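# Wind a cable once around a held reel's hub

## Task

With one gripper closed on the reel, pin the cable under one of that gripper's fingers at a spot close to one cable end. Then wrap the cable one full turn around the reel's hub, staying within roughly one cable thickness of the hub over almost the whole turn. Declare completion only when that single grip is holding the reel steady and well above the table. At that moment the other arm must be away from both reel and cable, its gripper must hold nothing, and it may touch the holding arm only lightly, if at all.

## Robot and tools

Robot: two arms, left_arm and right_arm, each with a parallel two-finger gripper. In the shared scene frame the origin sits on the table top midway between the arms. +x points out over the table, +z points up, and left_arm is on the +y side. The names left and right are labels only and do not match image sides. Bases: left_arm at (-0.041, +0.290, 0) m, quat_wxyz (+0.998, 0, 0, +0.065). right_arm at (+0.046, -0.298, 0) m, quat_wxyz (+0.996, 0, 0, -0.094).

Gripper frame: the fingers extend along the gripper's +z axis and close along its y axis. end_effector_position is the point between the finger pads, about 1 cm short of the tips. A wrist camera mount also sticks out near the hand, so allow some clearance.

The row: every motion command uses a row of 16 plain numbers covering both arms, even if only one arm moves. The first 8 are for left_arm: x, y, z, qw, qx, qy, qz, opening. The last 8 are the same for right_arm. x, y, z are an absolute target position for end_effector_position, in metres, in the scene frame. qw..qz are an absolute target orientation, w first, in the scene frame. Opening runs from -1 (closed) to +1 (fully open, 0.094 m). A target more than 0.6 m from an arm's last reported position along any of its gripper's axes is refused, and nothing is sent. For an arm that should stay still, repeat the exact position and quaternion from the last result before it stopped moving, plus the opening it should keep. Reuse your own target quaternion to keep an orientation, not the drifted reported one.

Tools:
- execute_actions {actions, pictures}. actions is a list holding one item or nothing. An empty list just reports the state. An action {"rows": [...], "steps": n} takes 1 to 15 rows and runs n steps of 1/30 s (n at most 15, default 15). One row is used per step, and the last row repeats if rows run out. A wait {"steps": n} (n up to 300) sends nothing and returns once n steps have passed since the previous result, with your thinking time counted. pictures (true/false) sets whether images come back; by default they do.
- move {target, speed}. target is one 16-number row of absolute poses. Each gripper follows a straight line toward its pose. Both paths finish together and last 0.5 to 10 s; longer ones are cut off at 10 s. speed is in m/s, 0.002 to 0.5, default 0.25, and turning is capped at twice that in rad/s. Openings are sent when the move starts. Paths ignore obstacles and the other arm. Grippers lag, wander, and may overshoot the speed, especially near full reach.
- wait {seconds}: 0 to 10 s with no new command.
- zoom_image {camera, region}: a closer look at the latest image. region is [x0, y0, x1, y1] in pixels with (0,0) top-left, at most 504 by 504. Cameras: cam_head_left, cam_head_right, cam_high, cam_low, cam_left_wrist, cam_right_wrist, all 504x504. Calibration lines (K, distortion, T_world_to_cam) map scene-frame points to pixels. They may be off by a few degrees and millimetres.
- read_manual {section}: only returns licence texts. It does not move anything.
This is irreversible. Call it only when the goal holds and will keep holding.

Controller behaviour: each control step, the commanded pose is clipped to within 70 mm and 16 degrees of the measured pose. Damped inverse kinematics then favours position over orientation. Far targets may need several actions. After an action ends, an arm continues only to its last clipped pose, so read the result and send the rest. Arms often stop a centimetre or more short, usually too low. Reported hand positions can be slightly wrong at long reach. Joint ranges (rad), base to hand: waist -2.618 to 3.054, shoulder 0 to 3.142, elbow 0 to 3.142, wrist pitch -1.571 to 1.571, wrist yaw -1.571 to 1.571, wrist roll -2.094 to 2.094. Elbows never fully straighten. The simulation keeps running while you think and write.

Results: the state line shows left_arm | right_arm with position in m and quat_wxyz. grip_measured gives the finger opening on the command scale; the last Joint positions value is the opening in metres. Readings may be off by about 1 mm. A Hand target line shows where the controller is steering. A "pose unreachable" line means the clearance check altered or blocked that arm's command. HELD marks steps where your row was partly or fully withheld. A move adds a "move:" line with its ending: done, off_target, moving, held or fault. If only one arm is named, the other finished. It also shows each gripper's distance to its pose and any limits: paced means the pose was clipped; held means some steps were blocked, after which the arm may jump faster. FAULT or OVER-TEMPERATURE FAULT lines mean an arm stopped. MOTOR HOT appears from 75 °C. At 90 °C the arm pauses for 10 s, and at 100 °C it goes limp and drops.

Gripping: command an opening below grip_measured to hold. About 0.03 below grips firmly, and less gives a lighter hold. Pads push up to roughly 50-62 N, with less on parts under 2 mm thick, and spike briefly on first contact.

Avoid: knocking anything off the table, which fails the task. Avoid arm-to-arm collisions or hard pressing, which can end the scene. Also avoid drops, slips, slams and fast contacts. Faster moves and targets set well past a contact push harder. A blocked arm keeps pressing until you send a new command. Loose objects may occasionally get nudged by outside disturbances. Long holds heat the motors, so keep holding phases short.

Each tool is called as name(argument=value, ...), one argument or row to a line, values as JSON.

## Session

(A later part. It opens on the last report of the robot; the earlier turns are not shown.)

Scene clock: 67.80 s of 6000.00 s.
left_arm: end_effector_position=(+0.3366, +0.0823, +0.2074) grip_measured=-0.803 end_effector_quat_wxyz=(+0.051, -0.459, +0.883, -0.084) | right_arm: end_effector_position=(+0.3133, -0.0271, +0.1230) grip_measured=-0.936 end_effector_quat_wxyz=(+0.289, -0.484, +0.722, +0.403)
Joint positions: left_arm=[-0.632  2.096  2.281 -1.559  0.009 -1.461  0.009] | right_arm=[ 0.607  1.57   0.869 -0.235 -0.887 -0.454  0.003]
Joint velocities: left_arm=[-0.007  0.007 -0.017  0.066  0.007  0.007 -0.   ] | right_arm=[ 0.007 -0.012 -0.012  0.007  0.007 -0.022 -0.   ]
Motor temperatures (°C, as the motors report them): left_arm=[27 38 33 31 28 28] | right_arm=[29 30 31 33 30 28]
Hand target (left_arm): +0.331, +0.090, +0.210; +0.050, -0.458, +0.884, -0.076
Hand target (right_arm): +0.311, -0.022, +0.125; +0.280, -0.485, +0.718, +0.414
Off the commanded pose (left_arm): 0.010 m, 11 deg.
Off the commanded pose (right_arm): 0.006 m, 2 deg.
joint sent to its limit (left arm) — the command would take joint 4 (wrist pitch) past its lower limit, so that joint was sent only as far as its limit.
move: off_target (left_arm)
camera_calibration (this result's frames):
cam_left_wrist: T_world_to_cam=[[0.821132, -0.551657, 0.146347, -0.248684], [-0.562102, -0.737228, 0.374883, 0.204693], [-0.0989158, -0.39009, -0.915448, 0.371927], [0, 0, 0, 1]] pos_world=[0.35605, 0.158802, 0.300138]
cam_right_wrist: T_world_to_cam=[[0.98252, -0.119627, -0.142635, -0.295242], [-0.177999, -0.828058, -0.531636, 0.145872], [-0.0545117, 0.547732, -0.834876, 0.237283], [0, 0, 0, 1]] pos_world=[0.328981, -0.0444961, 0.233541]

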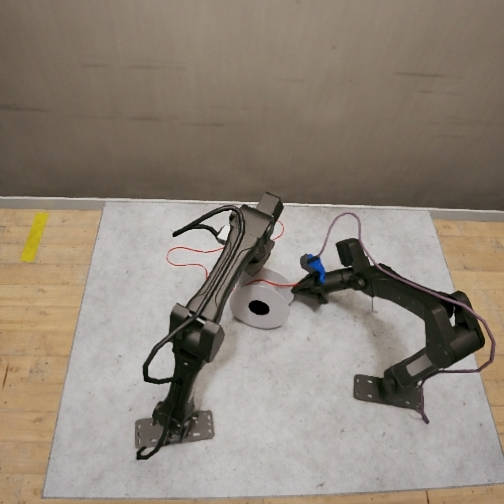

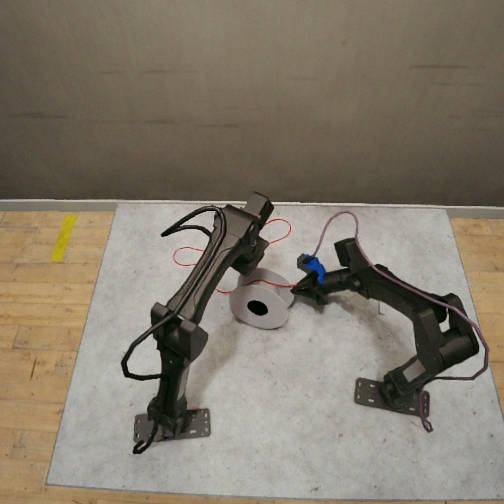

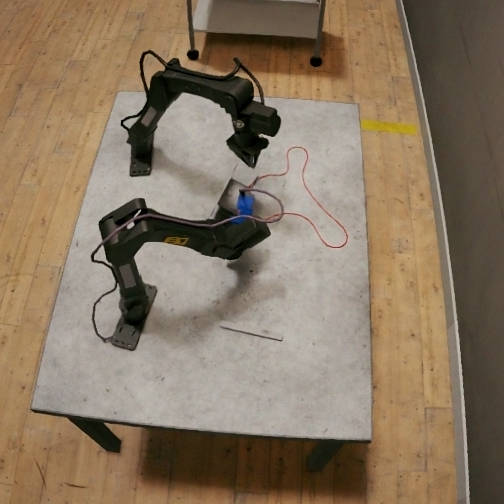

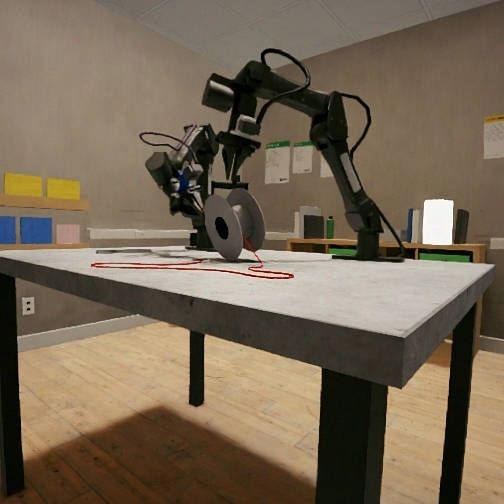

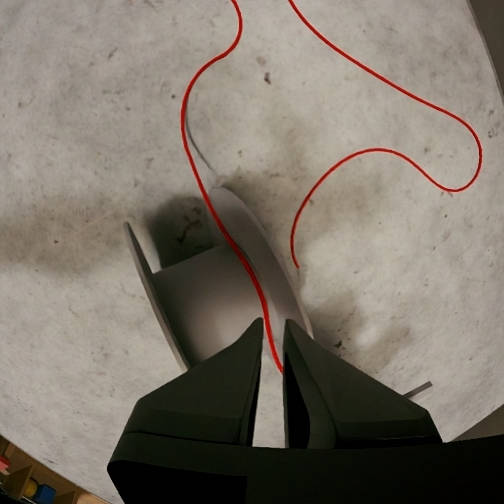

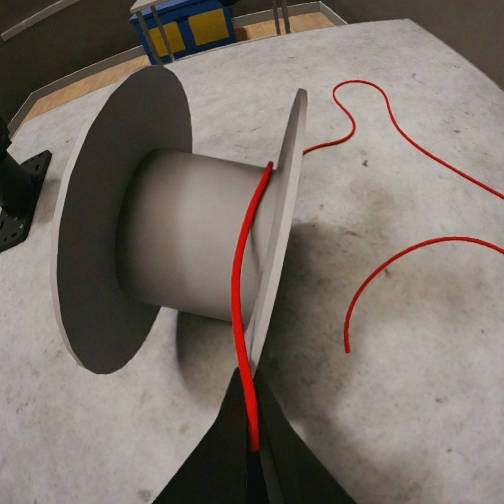

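move(
  target=[0.33,0.13,0.21,0,-0.46,0.888,0,-0.8,0.311,-0.022,0.125,0.28,-0.485,0.718,0.414,-0.6],
  speed=0.1,
)

move(
  target=[0.33,0.13,0.21,0,-0.46,0.888,0,-0.8,0.322,0.006,0.122,0.28,-0.485,0.718,0.414,-0.6],
  speed=0.03,
)

zoom_image(
  camera="cam_head_right",
  region=[220,260,320,330],
)

Scene clock: 74.80 s of 6000.00 s.
left_arm: end_effector_position=(+0.3372, +0.1223, +0.2049) grip_measured=-0.803 end_effector_quat_wxyz=(+0.047, -0.459, +0.884, -0.066) | right_arm: end_effector_position=(+0.3133, -0.0271, +0.1230) grip_measured=-0.603 end_effector_quat_wxyz=(+0.288, -0.483, +0.722, +0.403)
Joint positions: left_arm=[-0.546  2.044  2.196 -1.56   0.01  -1.375  0.009] | right_arm=[ 0.607  1.57   0.869 -0.235 -0.887 -0.453  0.019]
Joint velocities: left_arm=[-0.012  0.027 -0.022  0.007  0.081 -0.022  0.   ] | right_arm=[-0.007 -0.002  0.002  0.051  0.022  0.007 -0.001]
Motor temperatures (°C, as the motors report them): left_arm=[27 38 32 31 28 28] | right_arm=[29 30 31 33 30 28]
Hand target (left_arm): +0.331, +0.130, +0.209; +0.049, -0.460, +0.885, -0.060
Hand target (right_arm): +0.311, -0.022, +0.125; +0.280, -0.485, +0.718, +0.414
Off the commanded pose (left_arm): 0.012 m, 9 deg.
Off the commanded pose (right_arm): 0.006 m, 2 deg.
joint sent to its limit (left arm) — the command would take joint 4 (wrist pitch) past its lower limit, so that joint was sent only as far as its limit.
move: off_target (left_arm)
camera_calibration (this result's frames):
cam_left_wrist: T_world_to_cam=[[0.825033, -0.553951, 0.111619, -0.220638], [-0.552123, -0.748163, 0.367985, 0.234821], [-0.120336, -0.365227, -0.923108, 0.390998], [0, 0, 0, 1]] pos_world=[0.358735, 0.196265, 0.29915]
cam_right_wrist: T_world_to_cam=[[0.982309, -0.120195, -0.143606, -0.295072], [-0.179005, -0.827937, -0.531486, 0.146172], [-0.0550146, 0.547789, -0.834806, 0.237433], [0, 0, 0, 1]] pos_world=[0.32908, -0.0445087, 0.233525]

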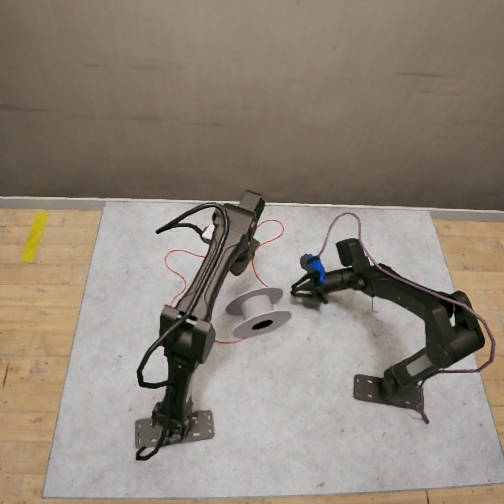

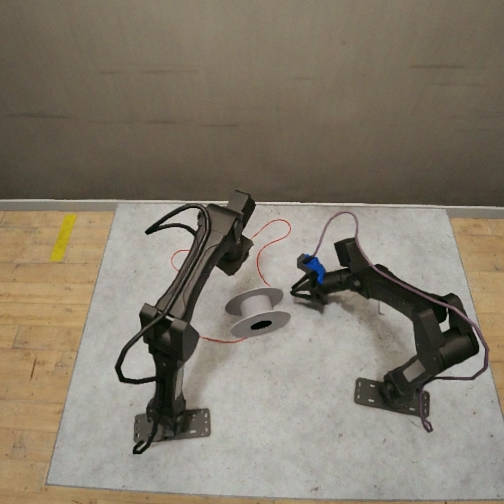

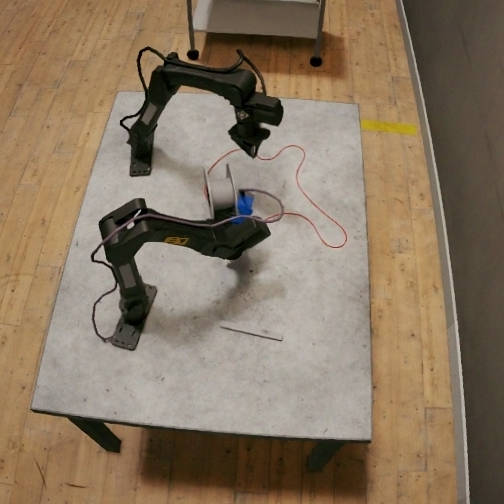

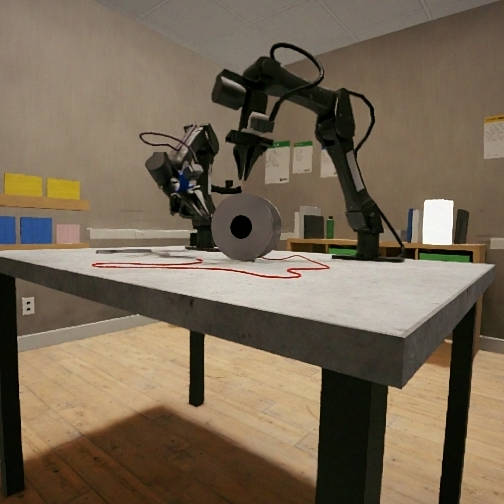

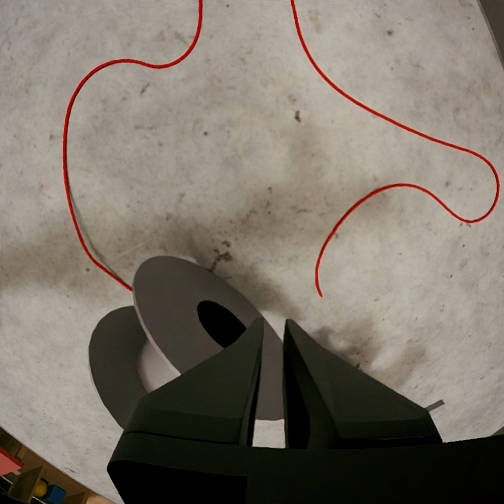

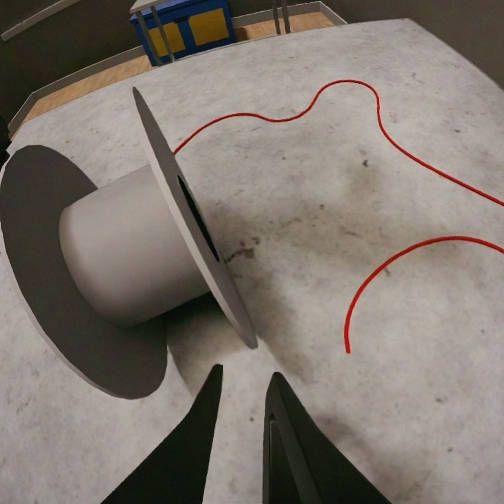

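Scene clock: 77.73 s of 6000.00 s.
left_arm: end_effector_position=(+0.3372, +0.1223, +0.2049) grip_measured=-0.803 end_effector_quat_wxyz=(+0.047, -0.459, +0.885, -0.066) | right_arm: end_effector_position=(+0.3187, +0.0000, +0.1199) grip_measured=-0.603 end_effector_quat_wxyz=(+0.278, -0.481, +0.721, +0.414)
Joint positions: left_arm=[-0.546  2.044  2.196 -1.56   0.01  -1.373  0.009] | right_arm=[ 0.673  1.648  0.923 -0.168 -0.869 -0.368  0.019]
Joint velocities: left_arm=[ 0.002  0.007 -0.007 -0.007 -0.007  0.007 -0.   ] | right_arm=[ 0.002  0.012 -0.002 -0.037  0.051 -0.051  0.   ]
Motor temperatures (°C, as the motors report them): left_arm=[27 38 32 31 28 28] | right_arm=[29 30 31 33 30 28]
Hand target (left_arm): +0.330, +0.130, +0.209; +0.048, -0.459, +0.885, -0.060
Hand target (right_arm): +0.322, +0.006, +0.123; +0.280, -0.484, +0.718, +0.415
Off the commanded pose (left_arm): 0.012 m, 9 deg.
Off the commanded pose (right_arm): 0.007 m, 1 deg.
joint sent to its limit (left arm) — the command would take joint 4 (wrist pitch) past its lower limit, so that joint was sent only as far as its limit.
move: off_target (left_arm)
camera_calibration (this result's frames):
cam_left_wrist: T_world_to_cam=[[0.824185, -0.555217, 0.111592, -0.220192], [-0.553291, -0.747411, 0.367758, 0.235169], [-0.120781, -0.364843, -0.923202, 0.39112], [0, 0, 0, 1]] pos_world=[0.358836, 0.196211, 0.299169]
cam_right_wrist: T_world_to_cam=[[0.979385, -0.107304, -0.171146, -0.29327], [-0.183596, -0.826199, -0.532624, 0.169589], [-0.0842475, 0.553065, -0.828867, 0.228872], [0, 0, 0, 1]] pos_world=[0.337642, -0.017936, 0.22984]

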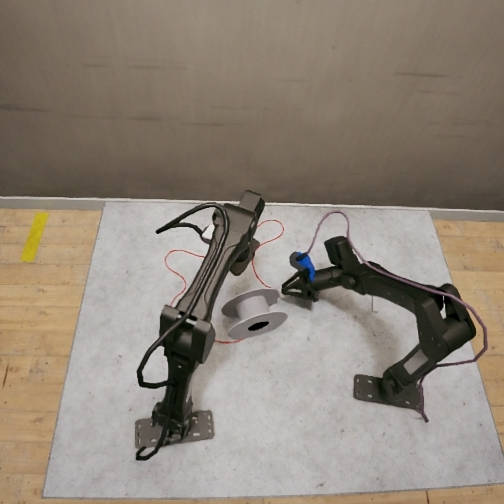

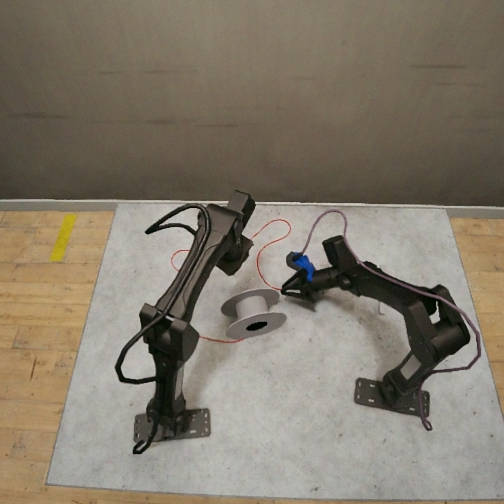

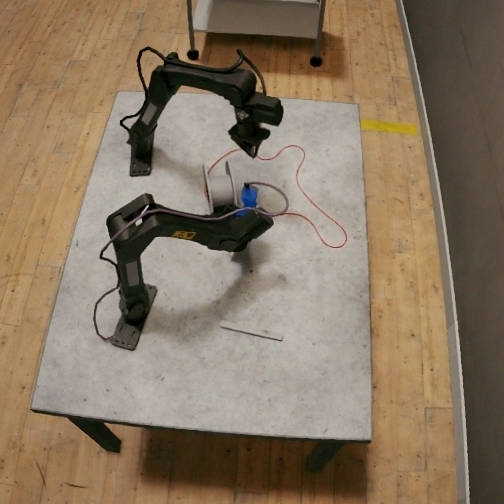

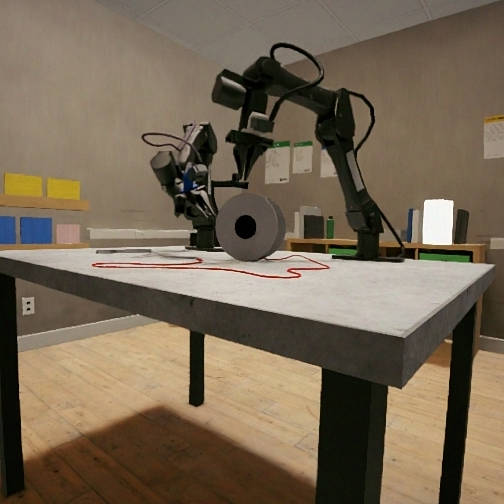

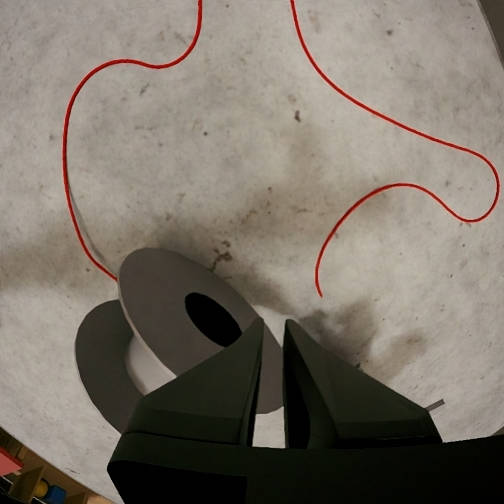

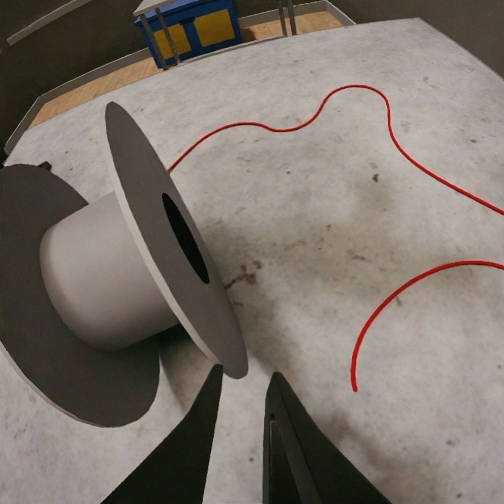

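Region (220, 260, 320, 330) of cam_head_right's 504x504 image, scaled by 5.040, with more detail than that image has; it fills the top 353 rows of this view, and the rest is white.

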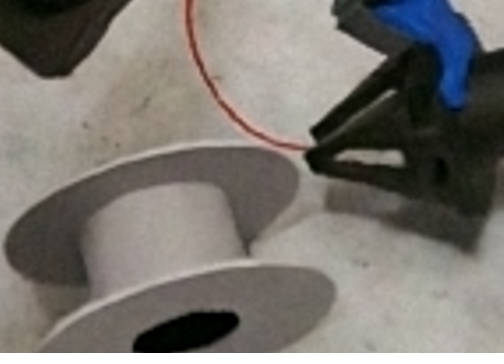

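move(
  target=[0.43,0.07,0.10,0,-0.174,0.985,0,0,0.33,-0.16,0.2,0.294,-0.70,0.509,0.405,-0.1],
  speed=0.15,
)

move(
  target=[0.43,0.052,0.012,0,-0.174,0.985,0,0,0.33,-0.16,0.2,0.294,-0.70,0.509,0.405,-0.1],
  speed=0.1,
)

Scene clock: 89.63 s of 6000.00 s.
left_arm: end_effector_position=(+0.4268, +0.0729, +0.0928) grip_measured=-0.003 end_effector_quat_wxyz=(+0.048, -0.183, +0.981, -0.040) | right_arm: end_effector_position=(+0.3288, -0.1593, +0.1873) grip_measured=-0.103 end_effector_quat_wxyz=(-0.316, +0.689, -0.545, -0.358)
Joint positions: left_arm=[-0.563  2.618  2.737 -1.565  0.01  -0.802  0.047] | right_arm=[ 0.158  1.798  1.46  -1.541 -0.964 -1.996  0.042]
Joint velocities: left_arm=[-0.012  0.007 -0.002 -0.007 -0.022  0.007 -0.   ] | right_arm=[-0.002  0.007  0.002  0.007 -0.095  0.037  0.   ]
Motor temperatures (°C, as the motors report them): left_arm=[27 39 32 31 28 28] | right_arm=[29 30 32 33 30 28]
Hand target (left_arm): +0.427, +0.069, +0.099; +0.058, -0.174, +0.982, -0.041
Hand target (right_arm): +0.328, -0.161, +0.196; -0.323, +0.692, -0.542, -0.352
Off the commanded pose (left_arm): 0.008 m, 7 deg.
Off the commanded pose (right_arm): 0.013 m, 7 deg.
joint sent to its limit (left arm) — the command would take joint 4 (wrist pitch) past its lower limit, so that joint was sent only as far as its limit.
joint sent to its limit (right arm) — the command would take joint 4 (wrist pitch) past its lower limit, so that joint was sent only as far as its limit.
After step 180, 3.33 s passed at rest.
move: off_target (left_arm, right_arm)
camera_calibration (this result's frames):
cam_left_wrist: T_world_to_cam=[[0.379948, -0.923759, 0.0480466, -0.0866087], [-0.883526, -0.347039, 0.314558, 0.405787], [-0.273901, -0.161966, -0.948022, 0.333295], [0, 0, 0, 1]] pos_world=[0.48272, 0.114801, 0.192488]
cam_right_wrist: T_world_to_cam=[[0.932532, 0.297441, 0.204726, -0.299319], [0.360628, -0.795793, -0.486479, -0.107025], [0.018221, 0.527487, -0.849368, 0.339824], [0, 0, 0, 1]] pos_world=[0.311529, -0.175393, 0.297849]

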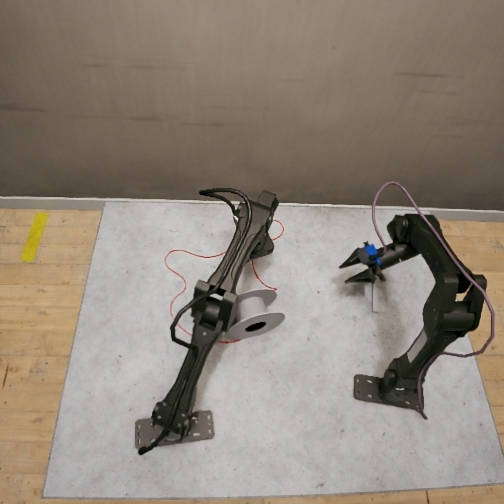

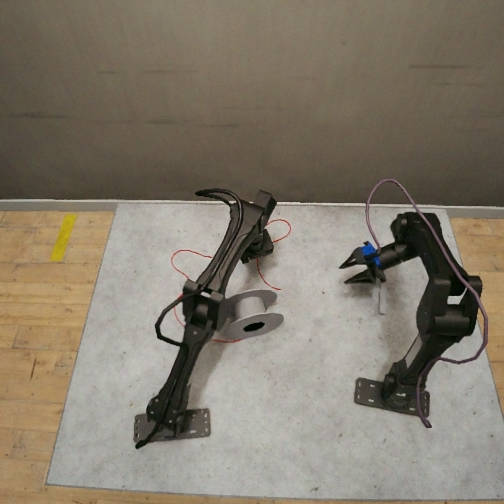

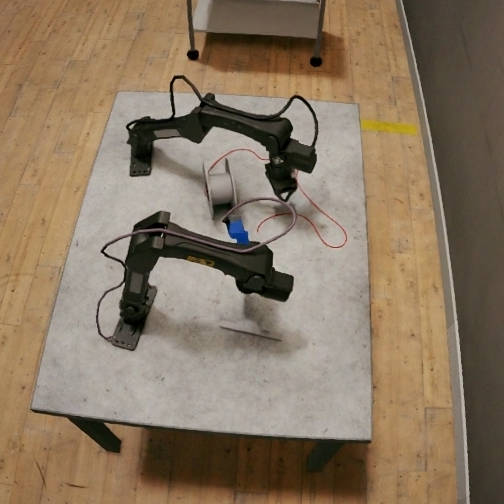

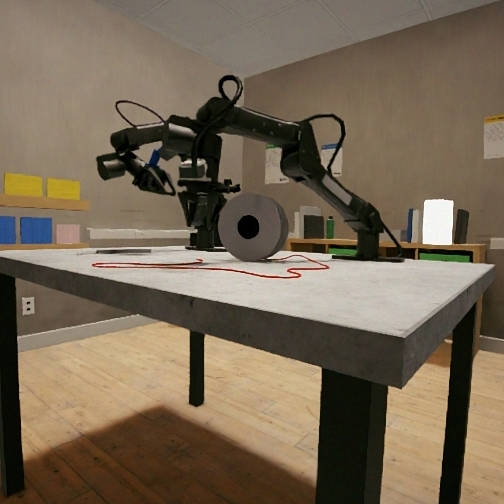

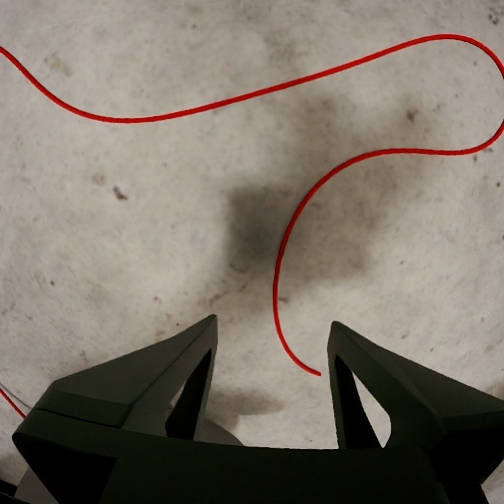

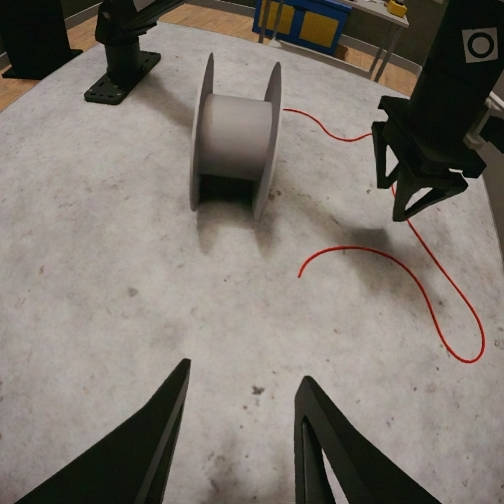

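Scene clock: 90.77 s of 6000.00 s.
left_arm: end_effector_position=(+0.4256, +0.0574, +0.0130) grip_measured=-0.003 end_effector_quat_wxyz=(+0.006, -0.176, +0.984, -0.010) | right_arm: end_effector_position=(+0.3287, -0.1595, +0.1871) grip_measured=-0.103 end_effector_quat_wxyz=(-0.317, +0.691, -0.544, -0.357)
Joint positions: left_arm=[-0.592  2.837  2.851 -1.564  0.008 -0.815  0.047] | right_arm=[ 0.158  1.798  1.46  -1.542 -0.962 -2.001  0.042]
Joint velocities: left_arm=[-0.017 -0.012 -0.002  0.007  0.066 -0.066 -0.   ] | right_arm=[ 0.002 -0.037  0.007  0.022  0.066  0.051  0.   ]
Motor temperatures (°C, as the motors report them): left_arm=[27 39 32 31 28 28] | right_arm=[29 30 32 33 30 28]
Hand target (left_arm): +0.429, +0.053, +0.012; +0.015, -0.175, +0.984, -0.011
Hand target (right_arm): +0.330, -0.159, +0.199; -0.329, +0.688, -0.542, -0.352
Off the commanded pose (left_arm): 0.007 m, 1 deg.
Off the commanded pose (right_arm): 0.013 m, 7 deg.
elbow stopped short (left arm): the move would have taken joint 3 (elbow) straighter than the controller allows; a more bent joint 3 avoids this.
joint sent to its limit (right arm) — the command would take joint 4 (wrist pitch) past its lower limit, so that joint was sent only as far as its limit.
move: off_target (right_arm)
camera_calibration (this result's frames):
cam_left_wrist: T_world_to_cam=[[0.366801, -0.929864, -0.0284552, -0.089749], [-0.856595, -0.349514, 0.379585, 0.412244], [-0.362908, -0.114858, -0.924719, 0.289692], [0, 0, 0, 1]] pos_world=[0.491178, 0.093904, 0.108848]
cam_right_wrist: T_world_to_cam=[[0.930669, 0.300898, 0.208125, -0.298541], [0.365329, -0.795018, -0.484233, -0.109082], [0.0197583, 0.526694, -0.849825, 0.339172], [0, 0, 0, 1]] pos_world=[0.310992, -0.175532, 0.29755]

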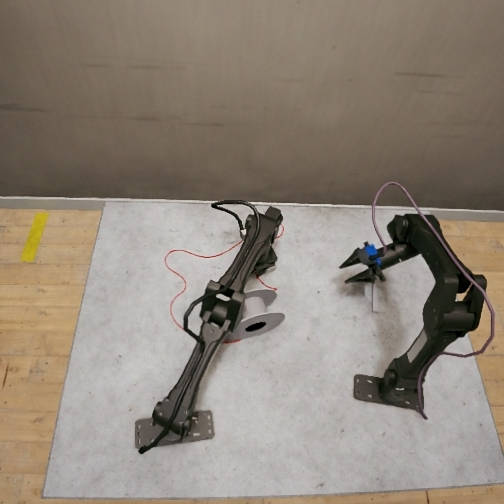

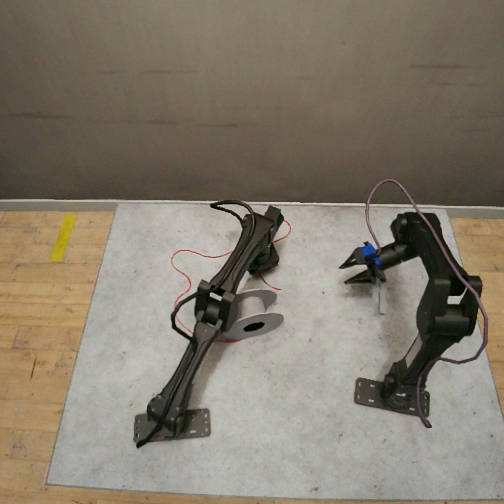

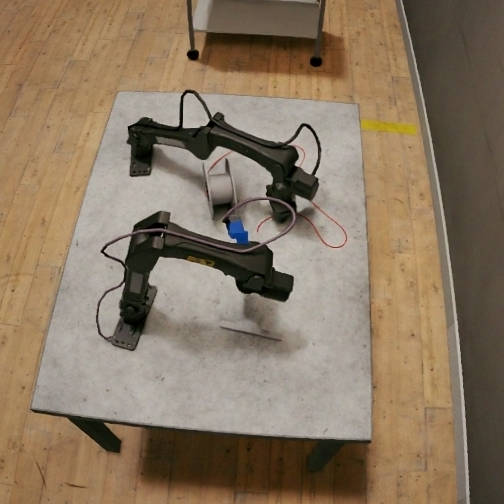

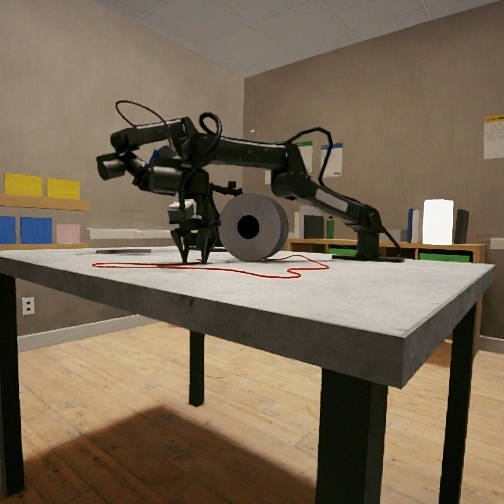

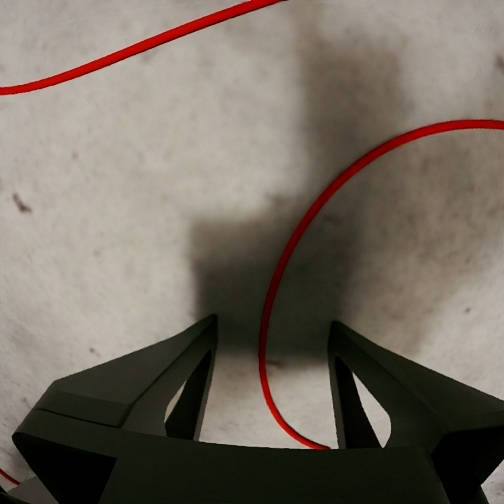

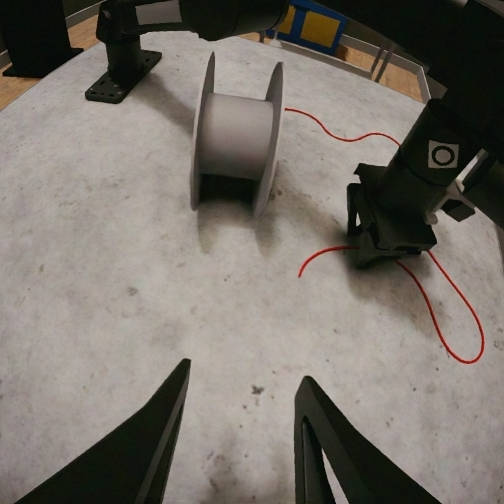

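move(
  target=[0.43,0.052,0.012,0,-0.174,0.985,0,-0.985,0.33,-0.16,0.2,0.294,-0.70,0.509,0.405,-0.1],
)

move(
  target=[0.37,0.12,0.2,0,-0.4,0.916,0,-0.985,0.33,-0.12,0.19,0.294,-0.70,0.509,0.405,-0.1],
  speed=0.15,
)

move(
  target=[0.25,0.145,0.2,0,-0.643,0.766,0,-0.985,0.335,-0.05,0.18,0.294,-0.70,0.509,0.405,-0.1],
  speed=0.12,
)

Scene clock: 98.13 s of 6000.00 s.
left_arm: end_effector_position=(+0.4254, +0.0575, +0.0130) grip_measured=-0.957 end_effector_quat_wxyz=(+0.006, -0.176, +0.984, -0.009) | right_arm: end_effector_position=(+0.3286, -0.1597, +0.1869) grip_measured=-0.103 end_effector_quat_wxyz=(-0.316, +0.692, -0.543, -0.356)
Joint positions: left_arm=[-0.592  2.837  2.851 -1.565  0.008 -0.816  0.002] | right_arm=[ 0.158  1.798  1.46  -1.542 -0.96  -2.004  0.042]
Joint velocities: left_arm=[ 0.007 -0.022  0.002 -0.007  0.007  0.007 -0.001] | right_arm=[ 0.012 -0.007  0.007  0.051  0.051  0.037  0.   ]
Motor temperatures (°C, as the motors report them): left_arm=[27 39 33 31 28 28] | right_arm=[29 31 31 33 30 28]
Hand target (left_arm): +0.429, +0.052, +0.012; +0.016, -0.174, +0.985, -0.012
Hand target (right_arm): +0.330, -0.159, +0.199; -0.329, +0.688, -0.542, -0.352
Off the commanded pose (left_arm): 0.007 m, 1 deg.
Off the commanded pose (right_arm): 0.013 m, 7 deg.
elbow stopped short (left arm): the move would have taken joint 3 (elbow) straighter than the controller allows; a more bent joint 3 avoids this.
joint sent to its limit (right arm) — the command would take joint 4 (wrist pitch) past its lower limit, so that joint was sent only as far as its limit.
After step 180, 0.67 s passed at rest.
move: off_target (right_arm)
camera_calibration (this result's frames):
cam_left_wrist: T_world_to_cam=[[0.367135, -0.929715, -0.029019, -0.089752], [-0.8562, -0.349968, 0.380059, 0.411981], [-0.363502, -0.114687, -0.924507, 0.289876], [0, 0, 0, 1]] pos_world=[0.49106, 0.0939815, 0.108811]
cam_right_wrist: T_world_to_cam=[[0.929509, 0.303087, 0.210123, -0.298026], [0.368217, -0.794719, -0.482533, -0.110499], [0.0207392, 0.52589, -0.8503, 0.338712], [0, 0, 0, 1]] pos_world=[0.31068, -0.175613, 0.297309]

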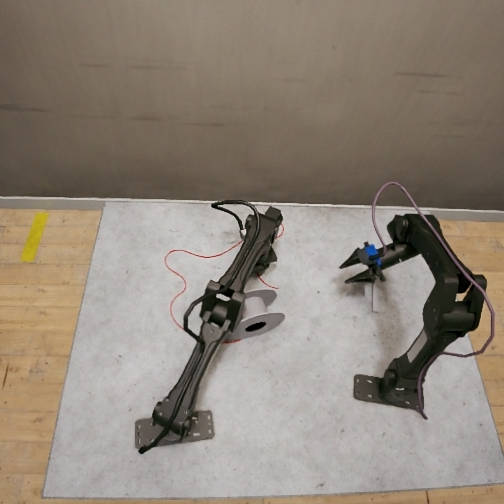

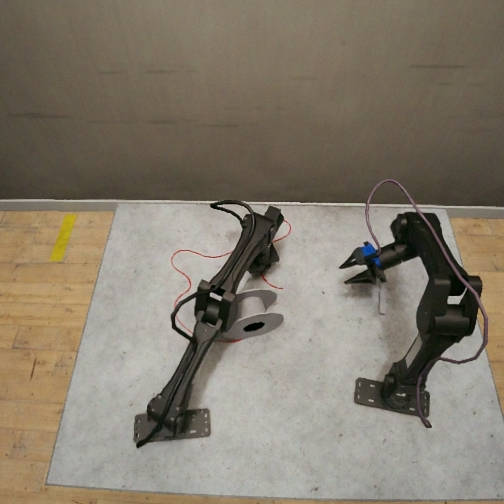

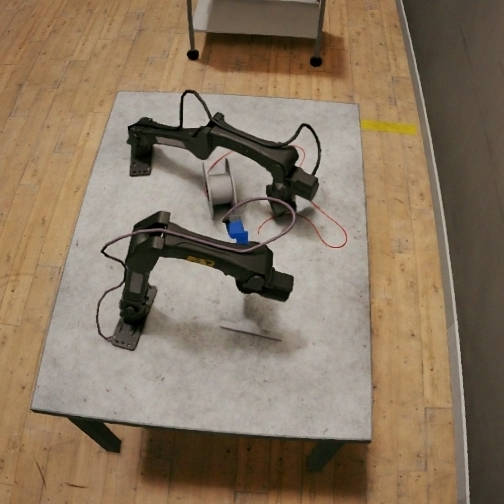

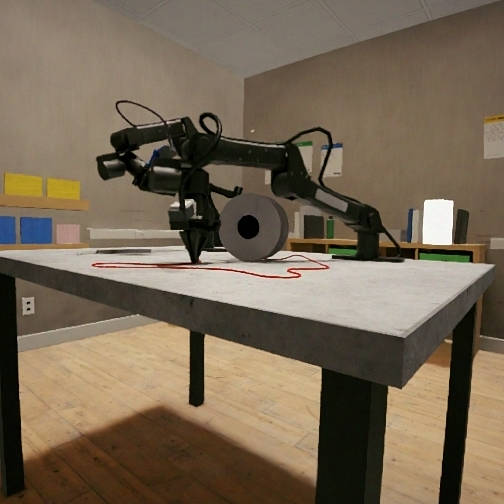

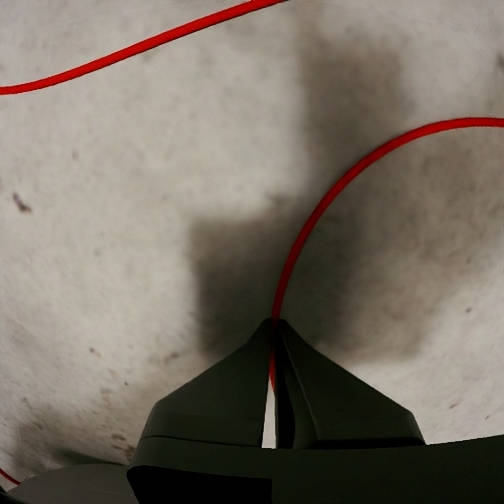

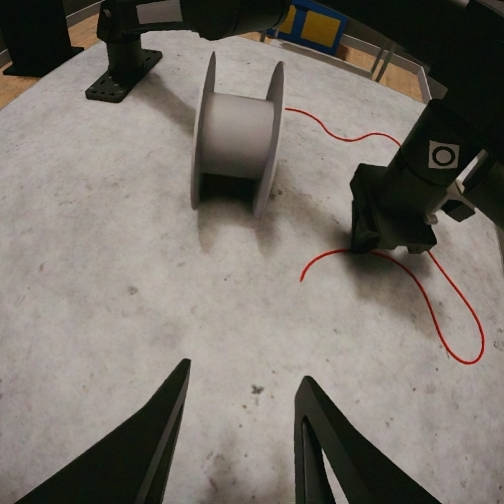

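Scene clock: 100.27 s of 6000.00 s.
left_arm: end_effector_position=(+0.3750, +0.1130, +0.1986) grip_measured=-0.957 end_effector_quat_wxyz=(+0.068, -0.390, +0.915, -0.077) | right_arm: end_effector_position=(+0.3276, -0.1253, +0.1856) grip_measured=-0.103 end_effector_quat_wxyz=(-0.298, +0.706, -0.514, -0.385)
Joint positions: left_arm=[-0.531  2.19   2.393 -1.568  0.008 -1.208  0.002] | right_arm=[ 0.269  1.861  1.519 -1.543 -0.986 -1.973  0.042]
Joint velocities: left_arm=[-0.012 -0.002  0.012  0.037  0.007 -0.051 -0.001] | right_arm=[ 0.007 -0.002 -0.002 -0.022 -0.037 -0.051 -0.001]
Motor temperatures (°C, as the motors report them): left_arm=[27 40 32 31 28 28] | right_arm=[29 31 31 33 30 28]
Hand target (left_arm): +0.372, +0.120, +0.200; +0.068, -0.397, +0.912, -0.071
Hand target (right_arm): +0.330, -0.120, +0.190; -0.302, +0.697, -0.514, -0.398
Off the commanded pose (left_arm): 0.009 m, 12 deg.
Off the commanded pose (right_arm): 0.007 m, 2 deg.
joint sent to its limit (left arm) — the command would take joint 4 (wrist pitch) past its lower limit, so that joint was sent only as far as its limit.
joint sent to its limit (right arm) — the command would take joint 4 (wrist pitch) past its lower limit, so that joint was sent only as far as its limit.
move: off_target (left_arm)
camera_calibration (this result's frames):
cam_left_wrist: T_world_to_cam=[[0.726221, -0.671619, 0.146735, -0.21297], [-0.676517, -0.660256, 0.326169, 0.29603], [-0.122179, -0.33614, -0.933854, 0.385917], [0, 0, 0, 1]] pos_world=[0.402083, 0.182143, 0.295085]
cam_right_wrist: T_world_to_cam=[[0.90651, 0.378501, 0.187019, -0.285891], [0.41894, -0.751668, -0.509395, -0.0897003], [-0.0522299, 0.540122, -0.839964, 0.343357], [0, 0, 0, 1]] pos_world=[0.314676, -0.144669, 0.296182]

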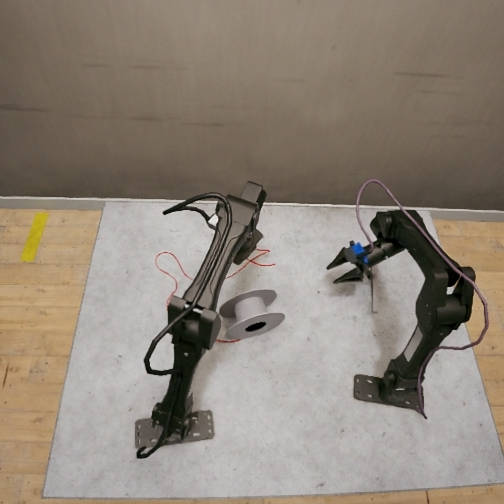

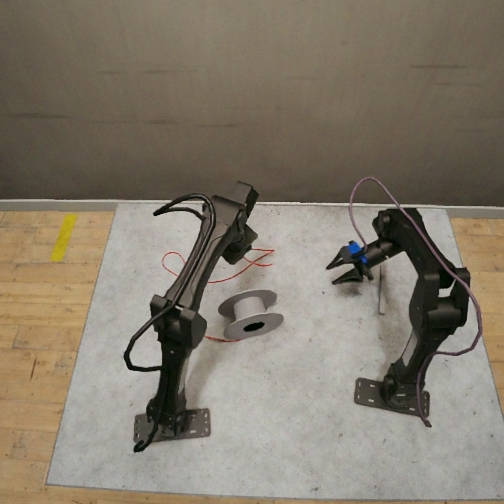

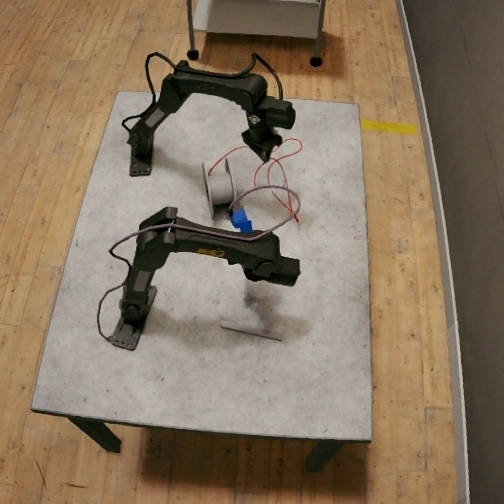

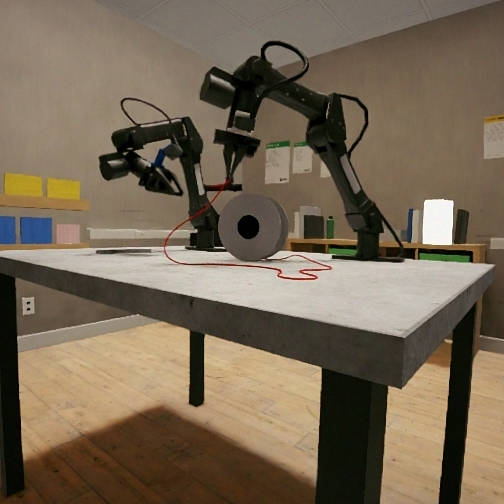

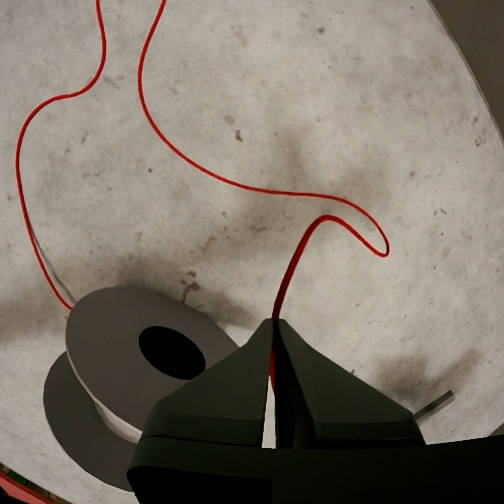

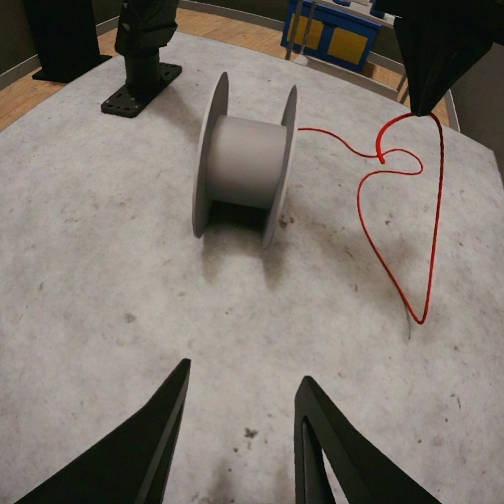

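Scene clock: 103.30 s of 6000.00 s.
left_arm: end_effector_position=(+0.2592, +0.1470, +0.1973) grip_measured=-0.957 end_effector_quat_wxyz=(+0.010, -0.645, +0.764, -0.020) | right_arm: end_effector_position=(+0.3328, -0.0564, +0.1780) grip_measured=-0.103 end_effector_quat_wxyz=(-0.290, +0.704, -0.513, -0.396)
Joint positions: left_arm=[-0.579  1.796  1.836 -1.567 -0.002 -1.85   0.002] | right_arm=[ 0.468  1.877  1.519 -1.261 -1.024 -1.63   0.042]
Joint velocities: left_arm=[-0.002 -0.022 -0.002 -0.022  0.022 -0.095 -0.001] | right_arm=[-0.027 -0.007  0.007  0.022 -0.037 -0.022 -0.   ]
Motor temperatures (°C, as the motors report them): left_arm=[27 40 32 31 28 28] | right_arm=[29 31 31 33 30 28]
Hand target (left_arm): +0.251, +0.147, +0.200; +0.009, -0.644, +0.765, -0.019
Hand target (right_arm): +0.335, -0.050, +0.181; -0.296, +0.699, -0.508, -0.406
Off the commanded pose (left_arm): 0.010 m, 3 deg.
Off the commanded pose (right_arm): 0.007 m, 1 deg.
joint sent to its limit (left arm) — the command would take joint 4 (wrist pitch) past its lower limit, so that joint was sent only as far as its limit.
move: off_target (left_arm)
camera_calibration (this result's frames):
cam_left_wrist: T_world_to_cam=[[0.989035, -0.147492, -0.00747758, -0.220586], [-0.132415, -0.908077, 0.397318, 0.121982], [-0.0653916, -0.391971, -0.91765, 0.372309], [0, 0, 0, 1]] pos_world=[0.258665, 0.224169, 0.291534]
cam_right_wrist: T_world_to_cam=[[0.906113, 0.389627, 0.164773, -0.310604], [0.415547, -0.746813, -0.519221, -0.0408071], [-0.0792484, 0.538944, -0.838605, 0.308759], [0, 0, 0, 1]] pos_world=[0.322868, -0.0758591, 0.288918]

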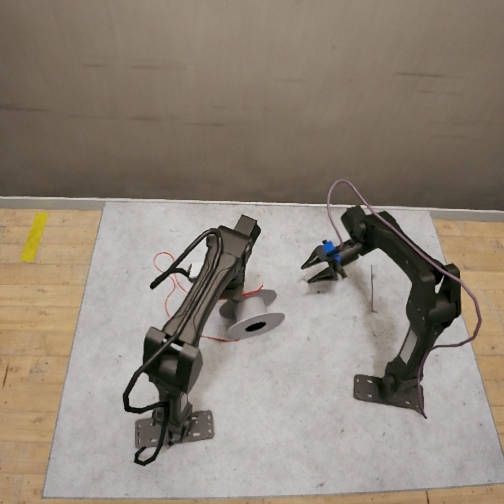

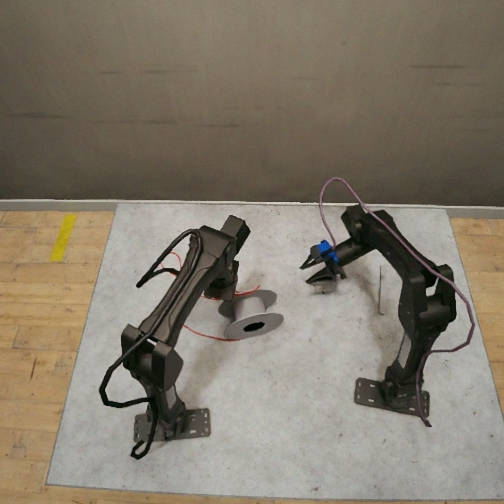

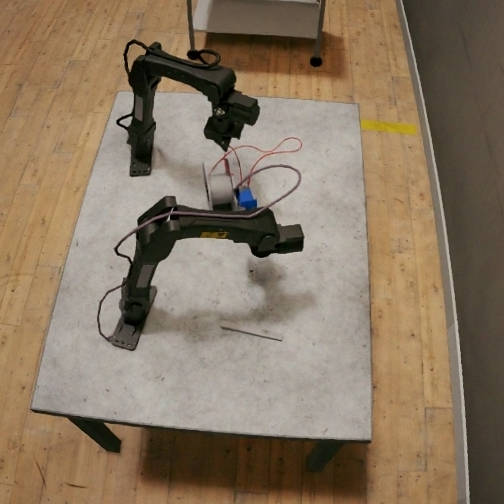

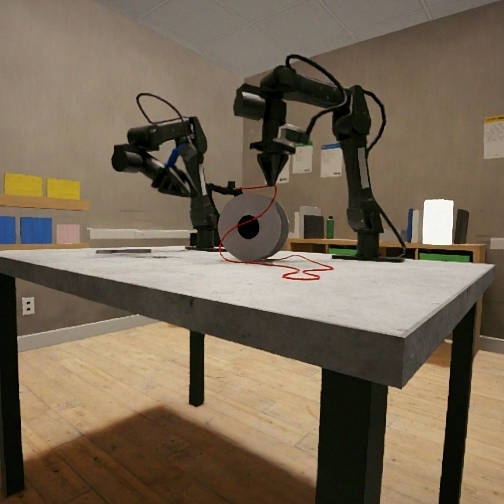

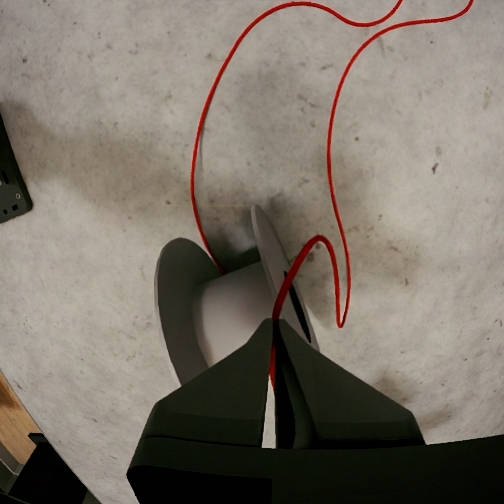

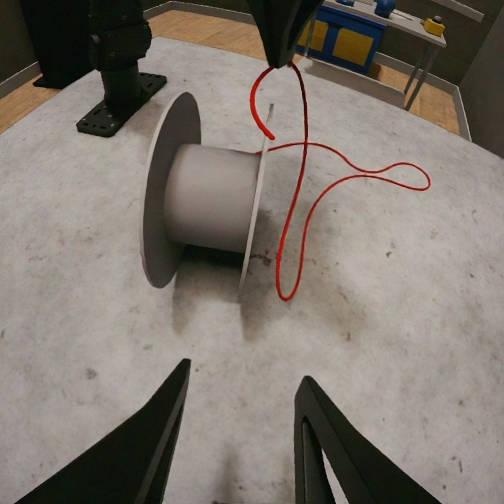

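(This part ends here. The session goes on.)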